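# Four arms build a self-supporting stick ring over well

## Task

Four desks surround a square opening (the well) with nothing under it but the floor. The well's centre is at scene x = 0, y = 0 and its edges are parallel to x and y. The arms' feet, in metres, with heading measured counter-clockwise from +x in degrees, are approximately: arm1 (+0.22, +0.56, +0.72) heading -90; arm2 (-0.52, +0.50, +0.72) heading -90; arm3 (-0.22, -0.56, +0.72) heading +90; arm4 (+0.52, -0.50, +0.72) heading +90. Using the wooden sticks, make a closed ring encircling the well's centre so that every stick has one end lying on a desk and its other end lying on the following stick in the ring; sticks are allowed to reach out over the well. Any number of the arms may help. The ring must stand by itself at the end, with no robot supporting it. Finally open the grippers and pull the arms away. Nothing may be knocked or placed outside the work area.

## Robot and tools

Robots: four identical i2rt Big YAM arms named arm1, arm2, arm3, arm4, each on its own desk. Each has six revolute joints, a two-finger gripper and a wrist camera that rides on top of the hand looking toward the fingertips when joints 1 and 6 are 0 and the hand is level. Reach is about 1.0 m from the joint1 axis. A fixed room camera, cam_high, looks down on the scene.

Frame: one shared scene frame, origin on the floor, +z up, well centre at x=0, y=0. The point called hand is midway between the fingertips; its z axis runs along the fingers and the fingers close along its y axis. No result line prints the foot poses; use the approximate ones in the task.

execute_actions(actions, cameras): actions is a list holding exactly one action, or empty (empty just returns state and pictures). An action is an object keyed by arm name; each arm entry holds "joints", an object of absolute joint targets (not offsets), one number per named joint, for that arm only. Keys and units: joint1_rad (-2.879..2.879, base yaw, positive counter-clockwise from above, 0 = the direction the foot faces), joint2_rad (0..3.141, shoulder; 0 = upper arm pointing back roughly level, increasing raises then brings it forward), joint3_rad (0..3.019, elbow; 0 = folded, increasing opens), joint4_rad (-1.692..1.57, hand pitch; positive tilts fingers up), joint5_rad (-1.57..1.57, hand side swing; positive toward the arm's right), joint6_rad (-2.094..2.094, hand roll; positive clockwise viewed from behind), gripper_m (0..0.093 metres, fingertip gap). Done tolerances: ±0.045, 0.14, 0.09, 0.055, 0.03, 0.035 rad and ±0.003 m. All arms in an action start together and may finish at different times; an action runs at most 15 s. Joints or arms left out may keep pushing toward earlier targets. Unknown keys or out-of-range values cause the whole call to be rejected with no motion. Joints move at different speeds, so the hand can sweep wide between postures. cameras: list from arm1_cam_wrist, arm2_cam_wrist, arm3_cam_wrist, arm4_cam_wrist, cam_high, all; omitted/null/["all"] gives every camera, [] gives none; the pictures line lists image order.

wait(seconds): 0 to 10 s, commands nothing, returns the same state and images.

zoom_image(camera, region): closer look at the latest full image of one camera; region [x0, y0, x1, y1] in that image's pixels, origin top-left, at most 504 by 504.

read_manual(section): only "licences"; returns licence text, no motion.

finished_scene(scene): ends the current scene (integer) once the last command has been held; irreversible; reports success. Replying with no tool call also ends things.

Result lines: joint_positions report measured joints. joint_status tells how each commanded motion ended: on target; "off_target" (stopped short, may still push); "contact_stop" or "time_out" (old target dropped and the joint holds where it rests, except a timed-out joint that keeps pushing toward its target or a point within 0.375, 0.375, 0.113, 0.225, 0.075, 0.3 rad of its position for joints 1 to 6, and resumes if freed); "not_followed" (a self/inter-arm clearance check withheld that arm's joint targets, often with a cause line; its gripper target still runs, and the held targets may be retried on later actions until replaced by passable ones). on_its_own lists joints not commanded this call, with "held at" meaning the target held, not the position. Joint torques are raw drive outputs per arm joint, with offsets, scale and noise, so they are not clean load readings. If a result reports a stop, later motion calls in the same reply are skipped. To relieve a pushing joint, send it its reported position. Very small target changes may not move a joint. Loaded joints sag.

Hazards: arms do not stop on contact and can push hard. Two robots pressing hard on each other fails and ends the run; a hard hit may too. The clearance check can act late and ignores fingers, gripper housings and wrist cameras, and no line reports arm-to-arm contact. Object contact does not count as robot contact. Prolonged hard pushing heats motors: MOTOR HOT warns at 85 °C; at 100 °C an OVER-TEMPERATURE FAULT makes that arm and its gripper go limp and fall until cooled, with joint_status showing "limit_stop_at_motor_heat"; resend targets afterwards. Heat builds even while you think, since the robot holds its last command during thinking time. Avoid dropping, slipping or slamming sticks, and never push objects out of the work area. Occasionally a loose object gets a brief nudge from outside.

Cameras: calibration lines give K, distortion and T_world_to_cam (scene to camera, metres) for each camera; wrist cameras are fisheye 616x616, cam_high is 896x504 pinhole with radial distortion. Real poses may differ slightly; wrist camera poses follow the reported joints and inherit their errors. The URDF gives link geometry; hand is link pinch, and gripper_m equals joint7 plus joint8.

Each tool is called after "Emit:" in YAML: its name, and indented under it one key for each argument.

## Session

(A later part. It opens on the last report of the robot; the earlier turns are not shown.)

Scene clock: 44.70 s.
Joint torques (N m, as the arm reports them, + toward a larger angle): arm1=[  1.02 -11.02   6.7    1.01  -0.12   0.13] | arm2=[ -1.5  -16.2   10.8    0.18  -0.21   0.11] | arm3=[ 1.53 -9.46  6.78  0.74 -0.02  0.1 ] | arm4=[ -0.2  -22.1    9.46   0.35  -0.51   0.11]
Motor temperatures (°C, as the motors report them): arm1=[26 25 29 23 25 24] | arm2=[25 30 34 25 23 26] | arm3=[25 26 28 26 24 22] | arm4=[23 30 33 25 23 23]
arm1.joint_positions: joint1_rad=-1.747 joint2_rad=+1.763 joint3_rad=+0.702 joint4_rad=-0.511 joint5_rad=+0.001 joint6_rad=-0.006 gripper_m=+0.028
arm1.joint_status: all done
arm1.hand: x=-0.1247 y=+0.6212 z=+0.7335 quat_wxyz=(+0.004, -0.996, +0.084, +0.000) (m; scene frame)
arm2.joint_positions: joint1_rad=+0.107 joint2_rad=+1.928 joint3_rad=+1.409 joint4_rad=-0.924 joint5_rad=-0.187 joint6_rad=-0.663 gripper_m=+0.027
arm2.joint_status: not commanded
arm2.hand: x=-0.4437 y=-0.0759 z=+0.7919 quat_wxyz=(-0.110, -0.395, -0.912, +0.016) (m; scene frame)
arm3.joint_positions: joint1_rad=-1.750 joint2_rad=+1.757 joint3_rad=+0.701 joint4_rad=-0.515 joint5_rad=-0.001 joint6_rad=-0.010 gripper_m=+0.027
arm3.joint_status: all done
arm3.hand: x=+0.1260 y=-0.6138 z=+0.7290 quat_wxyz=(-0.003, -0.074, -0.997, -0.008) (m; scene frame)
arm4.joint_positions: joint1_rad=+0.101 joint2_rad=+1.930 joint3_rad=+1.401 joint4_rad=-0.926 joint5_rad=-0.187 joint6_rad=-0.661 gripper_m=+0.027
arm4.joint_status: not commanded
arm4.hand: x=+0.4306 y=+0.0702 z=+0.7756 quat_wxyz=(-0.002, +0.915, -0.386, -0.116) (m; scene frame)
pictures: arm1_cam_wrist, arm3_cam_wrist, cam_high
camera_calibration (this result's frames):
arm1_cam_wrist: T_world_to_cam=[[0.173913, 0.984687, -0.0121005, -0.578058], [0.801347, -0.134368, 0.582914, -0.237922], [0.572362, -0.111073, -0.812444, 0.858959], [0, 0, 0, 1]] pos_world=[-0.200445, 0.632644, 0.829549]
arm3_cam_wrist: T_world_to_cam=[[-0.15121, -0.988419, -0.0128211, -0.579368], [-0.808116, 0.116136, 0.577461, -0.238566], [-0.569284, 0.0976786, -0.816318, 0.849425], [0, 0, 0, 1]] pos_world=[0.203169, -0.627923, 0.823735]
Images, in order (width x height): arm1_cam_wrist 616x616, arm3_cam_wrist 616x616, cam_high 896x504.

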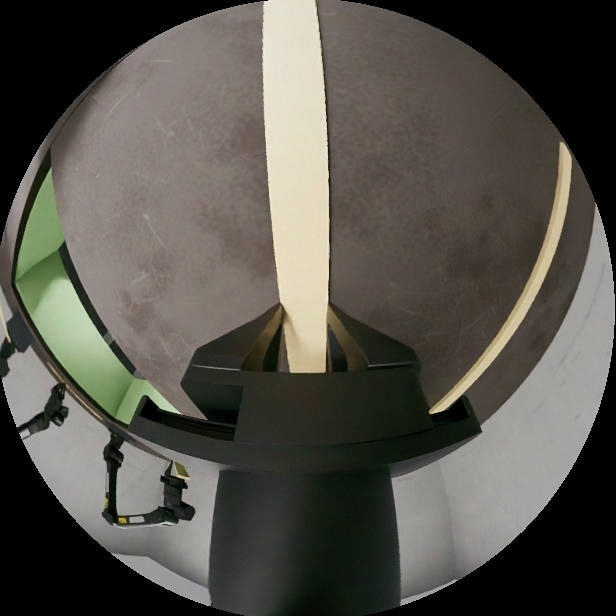

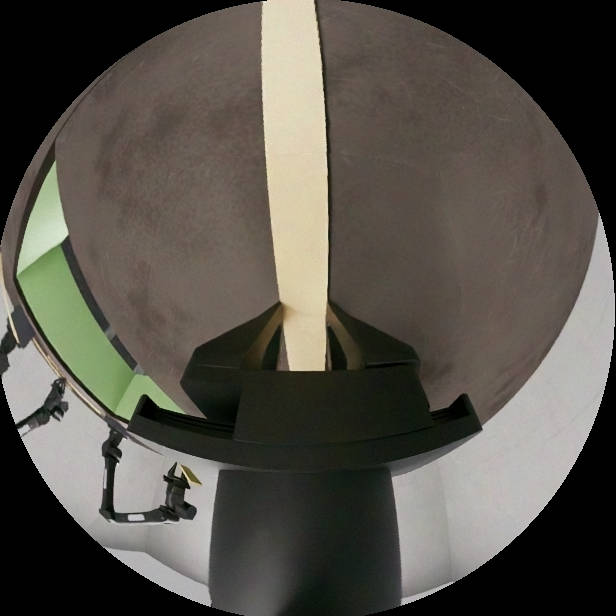

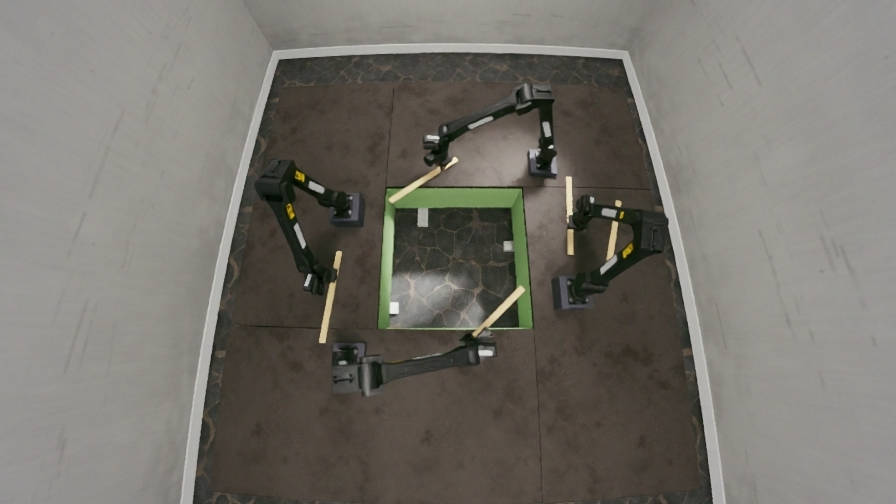

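Regrip and return gently.

Emit:
execute_actions:
  actions:
    - {"arm1":{"joints":{"gripper_m":0.04,"joint6_rad":-0.05}},"arm3":{"joints":{"gripper_m":0.04,"joint6_rad":-0.05}}}
  cameras: []

Emit:
execute_actions:
  actions:
    - {"arm1":{"joints":{"gripper_m":0}},"arm3":{"joints":{"gripper_m":0}}}
  cameras: []

Emit:
execute_actions:
  actions:
    - {"arm1":{"joints":{"joint2_rad":1.6,"joint4_rad":-0.6}},"arm3":{"joints":{"joint2_rad":1.6,"joint4_rad":-0.6}}}
  cameras: []

Emit:
execute_actions:
  actions:
    - {"arm1":{"joints":{"joint1_rad":-1.25,"joint4_rad":-0.46}},"arm3":{"joints":{"joint1_rad":-1.25,"joint4_rad":-0.46}}}
  cameras: []

Emit:
execute_actions:
  actions:
    - {"arm1":{"joints":{"joint1_rad":-0.745,"joint2_rad":1.65,"joint4_rad":-0.43,"joint5_rad":-0.131,"joint6_rad":-0.25}},"arm3":{"joints":{"joint1_rad":-0.76,"joint2_rad":1.66,"joint4_rad":-0.43,"joint5_rad":-0.131,"joint6_rad":-0.25}},"arm2":{"joints":{"joint1_rad":0.425,"joint2_rad":1.955}},"arm4":{"joints":{"joint1_rad":0.38,"joint2_rad":1.95}}}
  cameras: []

Emit:
execute_actions:
  actions:
    - {"arm1":{"joints":{"joint6_rad":-0.66}},"arm3":{"joints":{"joint6_rad":-0.66}},"arm2":{"joints":{"joint6_rad":-1.1}},"arm4":{"joints":{"joint6_rad":-1.1}}}

Emit:
zoom_image:
  camera: "cam_high"
  region: [340,150,580,360]

Scene clock: 51.53 s.
Joint torques (N m, as the arm reports them, + toward a larger angle): arm1=[  0.44 -11.37   6.57   1.01  -0.13   0.04] | arm2=[ -1.57 -16.19  10.81   0.18  -0.21   0.12] | arm3=[ 1.58 -9.52  6.78  0.74 -0.02 -0.16] | arm4=[ -0.09 -22.09   9.43   0.31  -0.51   0.12]
Motor temperatures (°C, as the motors report them): arm1=[26 25 29 23 25 24] | arm2=[25 30 34 25 23 26] | arm3=[25 26 28 26 24 22] | arm4=[23 31 34 25 23 23]
arm1.joint_positions: joint1_rad=-1.747 joint2_rad=+1.763 joint3_rad=+0.702 joint4_rad=-0.511 joint5_rad=+0.001 joint6_rad=-0.042 gripper_m=+0.040
arm1.joint_status: all done
arm1.hand: x=-0.1247 y=+0.6212 z=+0.7335 quat_wxyz=(+0.004, -0.998, +0.066, +0.000) (m; scene frame)
arm2.joint_positions: joint1_rad=+0.107 joint2_rad=+1.928 joint3_rad=+1.409 joint4_rad=-0.924 joint5_rad=-0.187 joint6_rad=-0.663 gripper_m=+0.027
arm2.joint_status: not commanded
arm2.hand: x=-0.4437 y=-0.0759 z=+0.7919 quat_wxyz=(-0.110, -0.395, -0.912, +0.016) (m; scene frame)
arm3.joint_positions: joint1_rad=-1.750 joint2_rad=+1.757 joint3_rad=+0.701 joint4_rad=-0.515 joint5_rad=-0.001 joint6_rad=-0.037 gripper_m=+0.040
arm3.joint_status: all done
arm3.hand: x=+0.1260 y=-0.6138 z=+0.7290 quat_wxyz=(-0.003, -0.061, -0.998, -0.008) (m; scene frame)
arm4.joint_positions: joint1_rad=+0.101 joint2_rad=+1.930 joint3_rad=+1.401 joint4_rad=-0.926 joint5_rad=-0.187 joint6_rad=-0.661 gripper_m=+0.027
arm4.joint_status: not commanded
arm4.hand: x=+0.4306 y=+0.0702 z=+0.7756 quat_wxyz=(-0.002, +0.915, -0.386, -0.116) (m; scene frame)
pictures: none
No camera images: the call's "cameras" was empty. Leave "cameras" out to get every camera's image.

Scene clock: 52.10 s.
Joint torques (N m, as the arm reports them, + toward a larger angle): arm1=[  0.48 -11.05   6.53   1.04  -0.05   0.07] | arm2=[ -1.59 -16.18  10.79   0.18  -0.21   0.11] | arm3=[ 1.54 -9.5   6.76  0.73 -0.02 -0.17] | arm4=[ -0.26 -22.09   9.43   0.35  -0.5    0.13]
Motor temperatures (°C, as the motors report them): arm1=[26 25 29 23 25 24] | arm2=[25 30 34 25 23 26] | arm3=[25 26 28 26 24 22] | arm4=[23 31 34 25 23 23]
arm1.joint_positions: joint1_rad=-1.747 joint2_rad=+1.763 joint3_rad=+0.702 joint4_rad=-0.511 joint5_rad=+0.001 joint6_rad=-0.042 gripper_m=+0.027
arm1.joint_status: gripper_m off_target (ended at +0.027, target +0.000)
arm1.hand: x=-0.1247 y=+0.6212 z=+0.7335 quat_wxyz=(+0.004, -0.998, +0.066, +0.000) (m; scene frame)
arm2.joint_positions: joint1_rad=+0.107 joint2_rad=+1.928 joint3_rad=+1.409 joint4_rad=-0.924 joint5_rad=-0.187 joint6_rad=-0.663 gripper_m=+0.027
arm2.joint_status: not commanded
arm2.hand: x=-0.4437 y=-0.0759 z=+0.7919 quat_wxyz=(-0.110, -0.395, -0.912, +0.016) (m; scene frame)
arm3.joint_positions: joint1_rad=-1.750 joint2_rad=+1.757 joint3_rad=+0.701 joint4_rad=-0.515 joint5_rad=-0.001 joint6_rad=-0.038 gripper_m=+0.027
arm3.joint_status: gripper_m off_target (ended at +0.027, target +0.000)
arm3.hand: x=+0.1259 y=-0.6138 z=+0.7288 quat_wxyz=(-0.003, -0.060, -0.998, -0.008) (m; scene frame)
arm4.joint_positions: joint1_rad=+0.101 joint2_rad=+1.930 joint3_rad=+1.401 joint4_rad=-0.926 joint5_rad=-0.187 joint6_rad=-0.661 gripper_m=+0.027
arm4.joint_status: not commanded
arm4.hand: x=+0.4306 y=+0.0702 z=+0.7756 quat_wxyz=(-0.002, +0.915, -0.386, -0.116) (m; scene frame)
pictures: none
No camera images: the call's "cameras" was empty. Leave "cameras" out to get every camera's image.

Scene clock: 53.27 s.
Joint torques (N m, as the arm reports them, + toward a larger angle): arm1=[  0.22 -10.     7.85   0.02  -0.1    0.02] | arm2=[ -1.59 -16.22  10.77   0.19  -0.21   0.11] | arm3=[ 1.54 -8.89  8.2   0.44 -0.02 -0.17] | arm4=[ -0.08 -22.21   9.38   0.32  -0.51   0.12]
Motor temperatures (°C, as the motors report them): arm1=[26 25 29 23 25 24] | arm2=[25 30 34 25 23 26] | arm3=[25 26 28 26 24 22] | arm4=[23 31 34 25 23 23]
arm1.joint_positions: joint1_rad=-1.747 joint2_rad=+1.597 joint3_rad=+0.702 joint4_rad=-0.586 joint5_rad=+0.001 joint6_rad=-0.042 gripper_m=+0.027
arm1.joint_status: all done
arm1.hand: x=-0.1381 y=+0.6232 z=+0.7879 quat_wxyz=(+0.009, -0.997, +0.066, +0.045) (m; scene frame)
arm2.joint_positions: joint1_rad=+0.107 joint2_rad=+1.928 joint3_rad=+1.409 joint4_rad=-0.924 joint5_rad=-0.187 joint6_rad=-0.663 gripper_m=+0.027
arm2.joint_status: not commanded
arm2.hand: x=-0.4437 y=-0.0759 z=+0.7919 quat_wxyz=(-0.110, -0.395, -0.912, +0.016) (m; scene frame)
arm3.joint_positions: joint1_rad=-1.750 joint2_rad=+1.591 joint3_rad=+0.701 joint4_rad=-0.594 joint5_rad=-0.001 joint6_rad=-0.038 gripper_m=+0.027
arm3.joint_status: all done
arm3.hand: x=+0.1378 y=-0.6166 z=+0.7832 quat_wxyz=(-0.046, -0.061, -0.997, -0.004) (m; scene frame)
arm4.joint_positions: joint1_rad=+0.101 joint2_rad=+1.930 joint3_rad=+1.401 joint4_rad=-0.926 joint5_rad=-0.187 joint6_rad=-0.661 gripper_m=+0.027
arm4.joint_status: not commanded
arm4.hand: x=+0.4306 y=+0.0702 z=+0.7756 quat_wxyz=(-0.002, +0.915, -0.386, -0.116) (m; scene frame)
pictures: none
No camera images: the call's "cameras" was empty. Leave "cameras" out to get every camera's image.

Scene clock: 54.43 s.
Joint torques (N m, as the arm reports them, + toward a larger angle): arm1=[  1.24 -10.78   8.2    1.72  -0.03   0.09] | arm2=[ -1.5  -16.24  10.8    0.18  -0.21   0.11] | arm3=[ 1.   -9.25  8.49  1.44 -0.06 -0.13] | arm4=[ -0.35 -22.14   9.42   0.35  -0.51   0.13]
Motor temperatures (°C, as the motors report them): arm1=[26 25 29 23 25 24] | arm2=[25 31 34 25 23 26] | arm3=[25 26 28 26 24 22] | arm4=[23 31 34 25 23 23]
arm1.joint_positions: joint1_rad=-1.250 joint2_rad=+1.597 joint3_rad=+0.702 joint4_rad=-0.479 joint5_rad=-0.001 joint6_rad=-0.044 gripper_m=+0.027
arm1.joint_status: all done
arm1.hand: x=-0.1496 y=+0.4375 z=+0.7901 quat_wxyz=(-0.010, -0.978, -0.183, +0.096) (m; scene frame)
arm2.joint_positions: joint1_rad=+0.107 joint2_rad=+1.928 joint3_rad=+1.409 joint4_rad=-0.924 joint5_rad=-0.187 joint6_rad=-0.663 gripper_m=+0.027
arm2.joint_status: not commanded
arm2.hand: x=-0.4437 y=-0.0759 z=+0.7919 quat_wxyz=(-0.110, -0.395, -0.912, +0.016) (m; scene frame)
arm3.joint_positions: joint1_rad=-1.243 joint2_rad=+1.593 joint3_rad=+0.701 joint4_rad=-0.471 joint5_rad=+0.001 joint6_rad=-0.041 gripper_m=+0.027
arm3.joint_status: all done
arm3.hand: x=+0.1486 y=-0.4272 z=+0.7898 quat_wxyz=(-0.107, +0.192, -0.975, -0.022) (m; scene frame)
arm4.joint_positions: joint1_rad=+0.101 joint2_rad=+1.930 joint3_rad=+1.401 joint4_rad=-0.926 joint5_rad=-0.187 joint6_rad=-0.661 gripper_m=+0.027
arm4.joint_status: not commanded
arm4.hand: x=+0.4306 y=+0.0702 z=+0.7756 quat_wxyz=(-0.002, +0.915, -0.386, -0.116) (m; scene frame)
pictures: none
No camera images: the call's "cameras" was empty. Leave "cameras" out to get every camera's image.

Scene clock: 55.87 s.
Joint torques (N m, as the arm reports them, + toward a larger angle): arm1=[  0.9  -10.64   7.76   1.75  -0.18   0.06] | arm2=[ -0.55 -15.14  10.27   0.11  -0.1    0.08] | arm3=[  0.95 -10.38   7.93   1.31  -0.19  -0.19] | arm4=[  0.32 -18.15   9.43   0.36  -0.34   0.09]
Motor temperatures (°C, as the motors report them): arm1=[26 25 29 23 25 24] | arm2=[25 31 34 25 23 26] | arm3=[25 26 28 26 24 22] | arm4=[23 31 34 25 23 23]
arm1.joint_positions: joint1_rad=-0.744 joint2_rad=+1.639 joint3_rad=+0.702 joint4_rad=-0.449 joint5_rad=-0.131 joint6_rad=-0.241 gripper_m=+0.027
arm1.joint_status: all done
arm1.hand: x=-0.0278 y=+0.2605 z=+0.7761 quat_wxyz=(-0.086, -0.852, -0.512, +0.067) (m; scene frame)
arm2.joint_positions: joint1_rad=+0.418 joint2_rad=+1.962 joint3_rad=+1.409 joint4_rad=-0.924 joint5_rad=-0.190 joint6_rad=-0.660 gripper_m=+0.027
arm2.joint_status: all done
arm2.hand: x=-0.2721 y=-0.0215 z=+0.7712 quat_wxyz=(-0.101, -0.252, -0.962, -0.016) (m; scene frame)
arm3.joint_positions: joint1_rad=-0.752 joint2_rad=+1.663 joint3_rad=+0.701 joint4_rad=-0.440 joint5_rad=-0.129 joint6_rad=-0.237 gripper_m=+0.027
arm3.joint_status: all done
arm3.hand: x=+0.0237 y=-0.2591 z=+0.7687 quat_wxyz=(-0.068, +0.514, -0.850, -0.091) (m; scene frame)
arm4.joint_positions: joint1_rad=+0.378 joint2_rad=+1.936 joint3_rad=+1.401 joint4_rad=-0.926 joint5_rad=-0.190 joint6_rad=-0.657 gripper_m=+0.027
arm4.joint_status: all done
arm4.hand: x=+0.2777 y=+0.0231 z=+0.7746 quat_wxyz=(+0.016, +0.959, -0.257, -0.116) (m; scene frame)
pictures: none
No camera images: the call's "cameras" was empty. Leave "cameras" out to get every camera's image.

Scene clock: 57.33 s.
Joint torques (N m, as the arm reports them, + toward a larger angle): arm1=[ 0.65 -9.68  7.76  1.66 -0.21  0.07] | arm2=[ -0.57 -14.9   10.53   0.11  -0.13  -0.18] | arm3=[  0.96 -10.38   7.92   1.32  -0.23  -0.19] | arm4=[  0.05 -18.2    9.35   0.32  -0.37  -0.08]
Motor temperatures (°C, as the motors report them): arm1=[26 25 29 23 25 24] | arm2=[25 31 34 25 23 26] | arm3=[25 26 28 26 24 22] | arm4=[23 31 34 25 23 23]
arm1.joint_positions: joint1_rad=-0.744 joint2_rad=+1.639 joint3_rad=+0.702 joint4_rad=-0.449 joint5_rad=-0.131 joint6_rad=-0.652 gripper_m=+0.027
arm1.joint_status: all done
arm1.hand: x=-0.0278 y=+0.2605 z=+0.7761 quat_wxyz=(-0.070, -0.730, -0.675, +0.083) (m; scene frame)
arm2.joint_positions: joint1_rad=+0.418 joint2_rad=+1.962 joint3_rad=+1.409 joint4_rad=-0.924 joint5_rad=-0.190 joint6_rad=-1.084 gripper_m=+0.027
arm2.joint_status: all done
arm2.hand: x=-0.2721 y=-0.0215 z=+0.7712 quat_wxyz=(-0.102, -0.044, -0.994, +0.005) (m; scene frame)
arm3.joint_positions: joint1_rad=-0.752 joint2_rad=+1.663 joint3_rad=+0.701 joint4_rad=-0.440 joint5_rad=-0.129 joint6_rad=-0.646 gripper_m=+0.027
arm3.joint_status: all done
arm3.hand: x=+0.0237 y=-0.2591 z=+0.7687 quat_wxyz=(-0.085, +0.676, -0.728, -0.075) (m; scene frame)
arm4.joint_positions: joint1_rad=+0.378 joint2_rad=+1.936 joint3_rad=+1.401 joint4_rad=-0.926 joint5_rad=-0.190 joint6_rad=-1.087 gripper_m=+0.027
arm4.joint_status: all done
arm4.hand: x=+0.2777 y=+0.0231 z=+0.7746 quat_wxyz=(-0.009, +0.992, -0.047, -0.117) (m; scene frame)
pictures: arm1_cam_wrist, arm2_cam_wrist, arm3_cam_wrist, arm4_cam_wrist, cam_high
camera_calibration (this result's frames):
arm1_cam_wrist: T_world_to_cam=[[-0.99664, 0.0809105, -0.0127625, -0.035738], [0.0693692, 0.916588, 0.39377, -0.536192], [0.0435581, 0.391561, -0.919121, 0.735238], [0, 0, 0, 1]] pos_world=[-0.0304483, 0.206468, 0.886452]
arm2_cam_wrist: T_world_to_cam=[[-0.0935663, -0.995595, 0.0059936, -0.0549045], [-0.907249, 0.0877399, 0.411339, -0.559295], [-0.410053, 0.0330498, -0.911463, 0.717023], [0, 0, 0, 1]] pos_world=[-0.218539, -0.0292877, 0.883928]
arm3_cam_wrist: T_world_to_cam=[[0.99691, -0.078074, 0.00863347, -0.051521], [-0.0754139, -0.920565, 0.38324, -0.522076], [-0.0219734, -0.382707, -0.923608, 0.734021], [0, 0, 0, 1]] pos_world=[0.028119, -0.203712, 0.878473]
arm4_cam_wrist: T_world_to_cam=[[0.0914775, 0.995807, 0.000140405, -0.0438791], [0.921463, -0.0847015, 0.379118, -0.548191], [0.377541, -0.0345514, -0.925348, 0.736445], [0, 0, 0, 1]] pos_world=[0.231114, 0.0227077, 0.889304]
Images, in order (width x height): arm1_cam_wrist 616x616, arm2_cam_wrist 616x616, arm3_cam_wrist 616x616, arm4_cam_wrist 616x616, cam_high 896x504.

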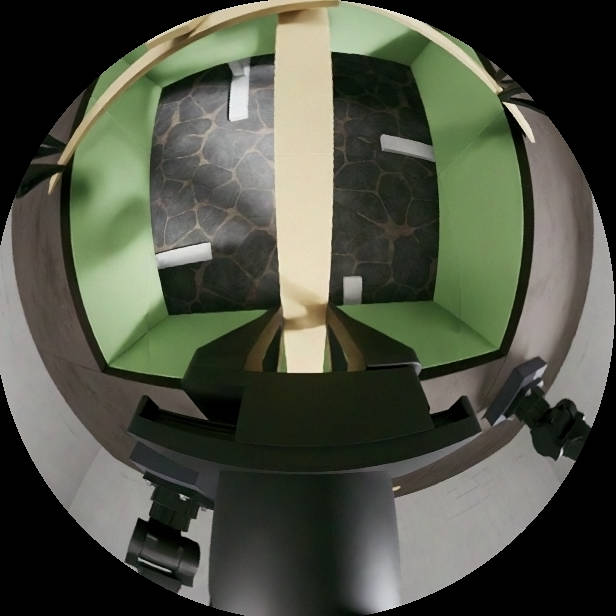

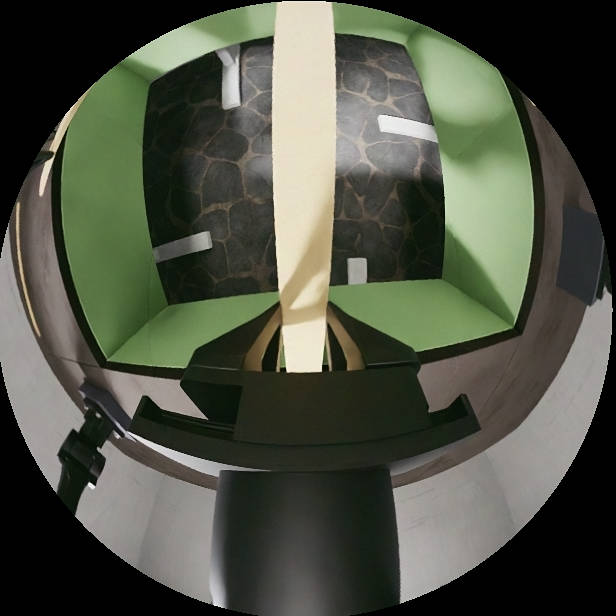

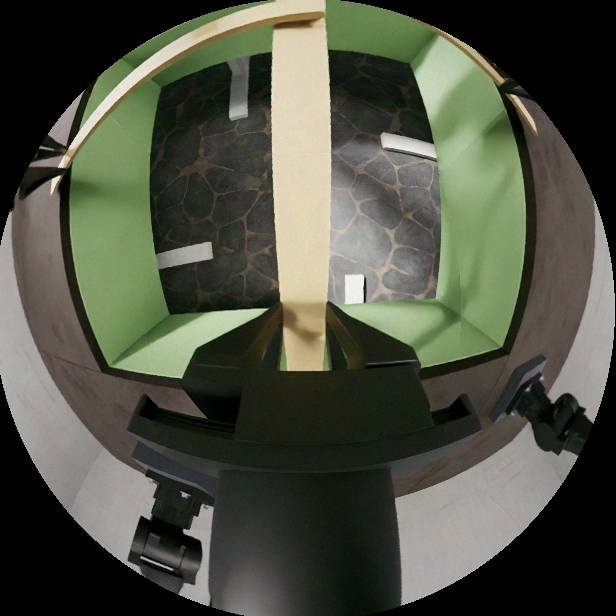

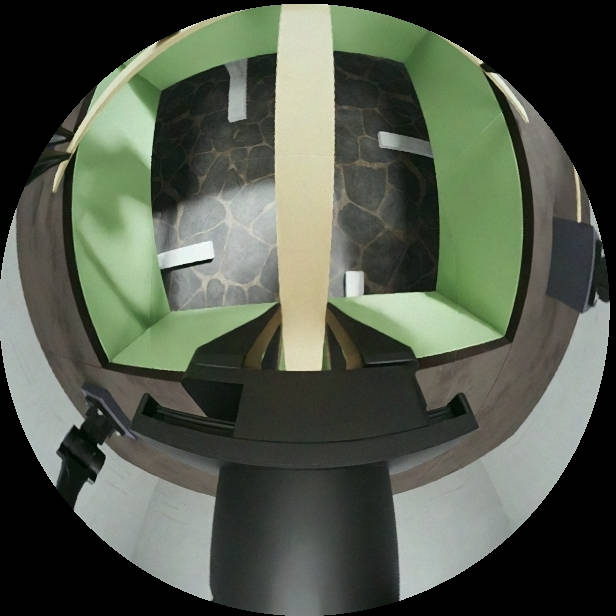

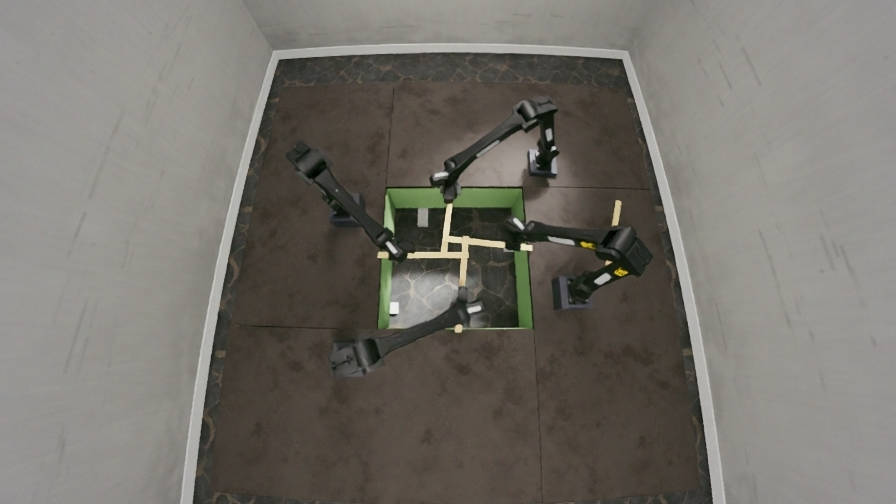

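Region (340, 150, 580, 360) of cam_high's 896x504 image, scaled by 2.100, with more detail than that image has; it fills the top 441 rows of this view, and the rest is white.

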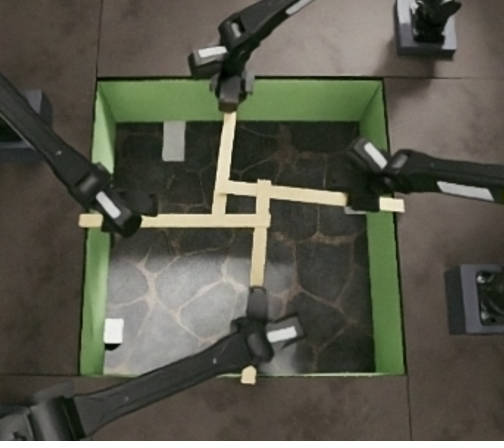

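Emit:
execute_actions:
  actions:
    - {"arm1":{"joints":{"joint2_rad":1.69,"joint4_rad":-0.4,"joint6_rad":-0.71}},"arm3":{"joints":{"joint2_rad":1.675,"joint3_rad":0.665,"joint4_rad":-0.39,"joint6_rad":-0.67}},"arm2":{"joints":{"joint2_rad":1.975,"joint6_rad":-1.16}},"arm4":{"joints":{"joint1_rad":0.358,"joint2_rad":1.972,"joint6_rad":-1.18}}}
  cameras: ["cam_high"]

Emit:
zoom_image:
  camera: "cam_high"
  region: [340,150,580,360]

Scene clock: 60.93 s.
Joint torques (N m, as the arm reports them, + toward a larger angle): arm1=[  0.59 -10.67   7.44   1.81  -0.22  -0.02] | arm2=[ -0.34 -14.23  10.5    0.07  -0.14  -0.27] | arm3=[ 0.93 -9.43  6.    1.4  -0.22 -0.2 ] | arm4=[ -0.75 -19.05   9.33   0.26  -0.36  -0.14]
Motor temperatures (°C, as the motors report them): arm1=[26 25 29 23 25 24] | arm2=[25 31 34 25 23 26] | arm3=[25 26 28 26 24 22] | arm4=[23 31 35 25 23 23]
arm1.joint_positions: joint1_rad=-0.744 joint2_rad=+1.678 joint3_rad=+0.702 joint4_rad=-0.421 joint5_rad=-0.131 joint6_rad=-0.698 gripper_m=+0.027
arm1.joint_status: all done
arm1.hand: x=-0.0275 y=+0.2609 z=+0.7632 quat_wxyz=(-0.068, -0.715, -0.692, +0.079) (m; scene frame)
arm2.joint_positions: joint1_rad=+0.418 joint2_rad=+1.973 joint3_rad=+1.409 joint4_rad=-0.924 joint5_rad=-0.190 joint6_rad=-1.136 gripper_m=+0.027
arm2.joint_status: all done
arm2.hand: x=-0.2726 y=-0.0203 z=+0.7652 quat_wxyz=(-0.099, -0.019, -0.995, +0.003) (m; scene frame)
arm3.joint_positions: joint1_rad=-0.753 joint2_rad=+1.668 joint3_rad=+0.666 joint4_rad=-0.402 joint5_rad=-0.129 joint6_rad=-0.655 gripper_m=+0.027
arm3.joint_status: all done
arm3.hand: x=+0.0163 y=-0.2675 z=+0.7594 quat_wxyz=(-0.084, +0.679, -0.725, -0.074) (m; scene frame)
arm4.joint_positions: joint1_rad=+0.367 joint2_rad=+1.962 joint3_rad=+1.401 joint4_rad=-0.926 joint5_rad=-0.190 joint6_rad=-1.159 gripper_m=+0.027
arm4.joint_status: all done
arm4.hand: x=+0.2843 y=+0.0230 z=+0.7604 quat_wxyz=(-0.002, +0.994, -0.018, -0.111) (m; scene frame)
pictures: cam_high
Images, in order (width x height): cam_high 896x504.

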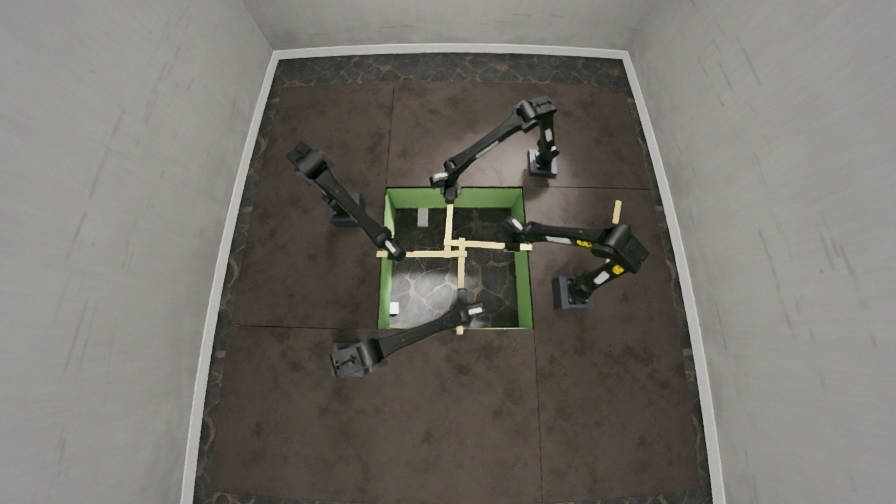

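Region (340, 150, 580, 360) of cam_high's 896x504 image, scaled by 2.100, with more detail than that image has; it fills the top 441 rows of this view, and the rest is white.

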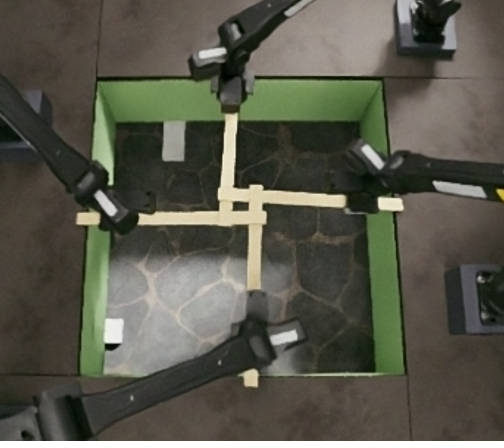

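Emit:
execute_actions:
  actions:
    - {"arm1":{"joints":{"gripper_m":0.05}},"arm2":{"joints":{"gripper_m":0.05}},"arm3":{"joints":{"gripper_m":0.05}},"arm4":{"joints":{"gripper_m":0.05}}}
  cameras: []

Emit:
execute_actions:
  actions:
    - {"arm1":{"joints":{"joint2_rad":1.2,"joint4_rad":-0.85}},"arm2":{"joints":{"joint2_rad":1.5,"joint4_rad":-1.35}},"arm3":{"joints":{"joint2_rad":1.2,"joint4_rad":-0.85}},"arm4":{"joints":{"joint2_rad":1.5,"joint4_rad":-1.35}}}
  cameras: []

Emit:
finished_scene:
  scene: 2

Scene clock: 65.00 s.
Joint torques (N m, as the arm reports them, + toward a larger angle): arm1=[  0.92 -10.27   7.42   1.87  -0.26   0.04] | arm2=[ -0.29 -14.17  10.47   0.09  -0.13  -0.17] | arm3=[ 0.9  -9.36  5.99  1.33 -0.23 -0.17] | arm4=[ -0.86 -18.39   9.29   0.25  -0.36  -0.08]
Motor temperatures (°C, as the motors report them): arm1=[26 25 29 23 25 24] | arm2=[25 31 35 25 23 26] | arm3=[25 26 28 26 24 22] | arm4=[23 30 35 25 23 23]
arm1.joint_positions: joint1_rad=-0.744 joint2_rad=+1.678 joint3_rad=+0.702 joint4_rad=-0.421 joint5_rad=-0.131 joint6_rad=-0.702 gripper_m=+0.050
arm1.joint_status: all done
arm1.hand: x=-0.0275 y=+0.2609 z=+0.7632 quat_wxyz=(-0.068, -0.713, -0.693, +0.079) (m; scene frame)
arm2.joint_positions: joint1_rad=+0.418 joint2_rad=+1.973 joint3_rad=+1.409 joint4_rad=-0.924 joint5_rad=-0.190 joint6_rad=-1.146 gripper_m=+0.050
arm2.joint_status: all done
arm2.hand: x=-0.2726 y=-0.0203 z=+0.7652 quat_wxyz=(-0.099, -0.014, -0.995, +0.004) (m; scene frame)
arm3.joint_positions: joint1_rad=-0.753 joint2_rad=+1.668 joint3_rad=+0.666 joint4_rad=-0.401 joint5_rad=-0.129 joint6_rad=-0.657 gripper_m=+0.050
arm3.joint_status: all done
arm3.hand: x=+0.0165 y=-0.2673 z=+0.7595 quat_wxyz=(-0.085, +0.680, -0.724, -0.074) (m; scene frame)
arm4.joint_positions: joint1_rad=+0.367 joint2_rad=+1.962 joint3_rad=+1.401 joint4_rad=-0.926 joint5_rad=-0.190 joint6_rad=-1.168 gripper_m=+0.050
arm4.joint_status: all done
arm4.hand: x=+0.2843 y=+0.0230 z=+0.7604 quat_wxyz=(-0.003, +0.994, -0.013, -0.111) (m; scene frame)
pictures: none
No camera images: the call's "cameras" was empty. Leave "cameras" out to get every camera's image.

Scene clock: 66.43 s.
Joint torques (N m, as the arm reports them, + toward a larger angle): arm1=[ 0.6  -7.64 10.55  0.15 -0.2   0.05] | arm2=[ -0.58 -10.32  12.02   0.15  -0.14  -0.15] | arm3=[ 0.92 -5.31  9.07  0.6  -0.22 -0.16] | arm4=[ -0.85 -13.57   9.83   0.11  -0.36  -0.06]
Motor temperatures (°C, as the motors report them): arm1=[26 25 29 23 25 24] | arm2=[25 31 35 25 23 26] | arm3=[25 26 28 26 24 22] | arm4=[23 30 35 25 23 23]
arm1.joint_positions: joint1_rad=-0.744 joint2_rad=+1.199 joint3_rad=+0.702 joint4_rad=-0.833 joint5_rad=-0.131 joint6_rad=-0.702 gripper_m=+0.050
arm1.joint_status: all done
arm1.hand: x=+0.0025 y=+0.2926 z=+0.9093 quat_wxyz=(-0.070, -0.709, -0.693, +0.112) (m; scene frame)
arm2.joint_positions: joint1_rad=+0.418 joint2_rad=+1.507 joint3_rad=+1.409 joint4_rad=-1.341 joint5_rad=-0.190 joint6_rad=-1.147 gripper_m=+0.050
arm2.joint_status: all done
arm2.hand: x=-0.3080 y=+0.0718 z=+0.9933 quat_wxyz=(-0.109, -0.011, -0.994, +0.026) (m; scene frame)
arm3.joint_positions: joint1_rad=-0.753 joint2_rad=+1.192 joint3_rad=+0.666 joint4_rad=-0.842 joint5_rad=-0.129 joint6_rad=-0.658 gripper_m=+0.050
arm3.joint_status: all done
arm3.hand: x=-0.0168 y=-0.3053 z=+0.8969 quat_wxyz=(-0.102, +0.680, -0.722, -0.076) (m; scene frame)
arm4.joint_positions: joint1_rad=+0.367 joint2_rad=+1.491 joint3_rad=+1.409 joint4_rad=-1.340 joint5_rad=-0.190 joint6_rad=-1.169 gripper_m=+0.050
arm4.joint_status: all done
arm4.hand: x=+0.3226 y=-0.0671 z=+0.9924 quat_wxyz=(-0.033, +0.992, -0.010, -0.123) (m; scene frame)
pictures: none
No camera images: the call's "cameras" was empty. Leave "cameras" out to get every camera's image.

The scene is finished: the task was done.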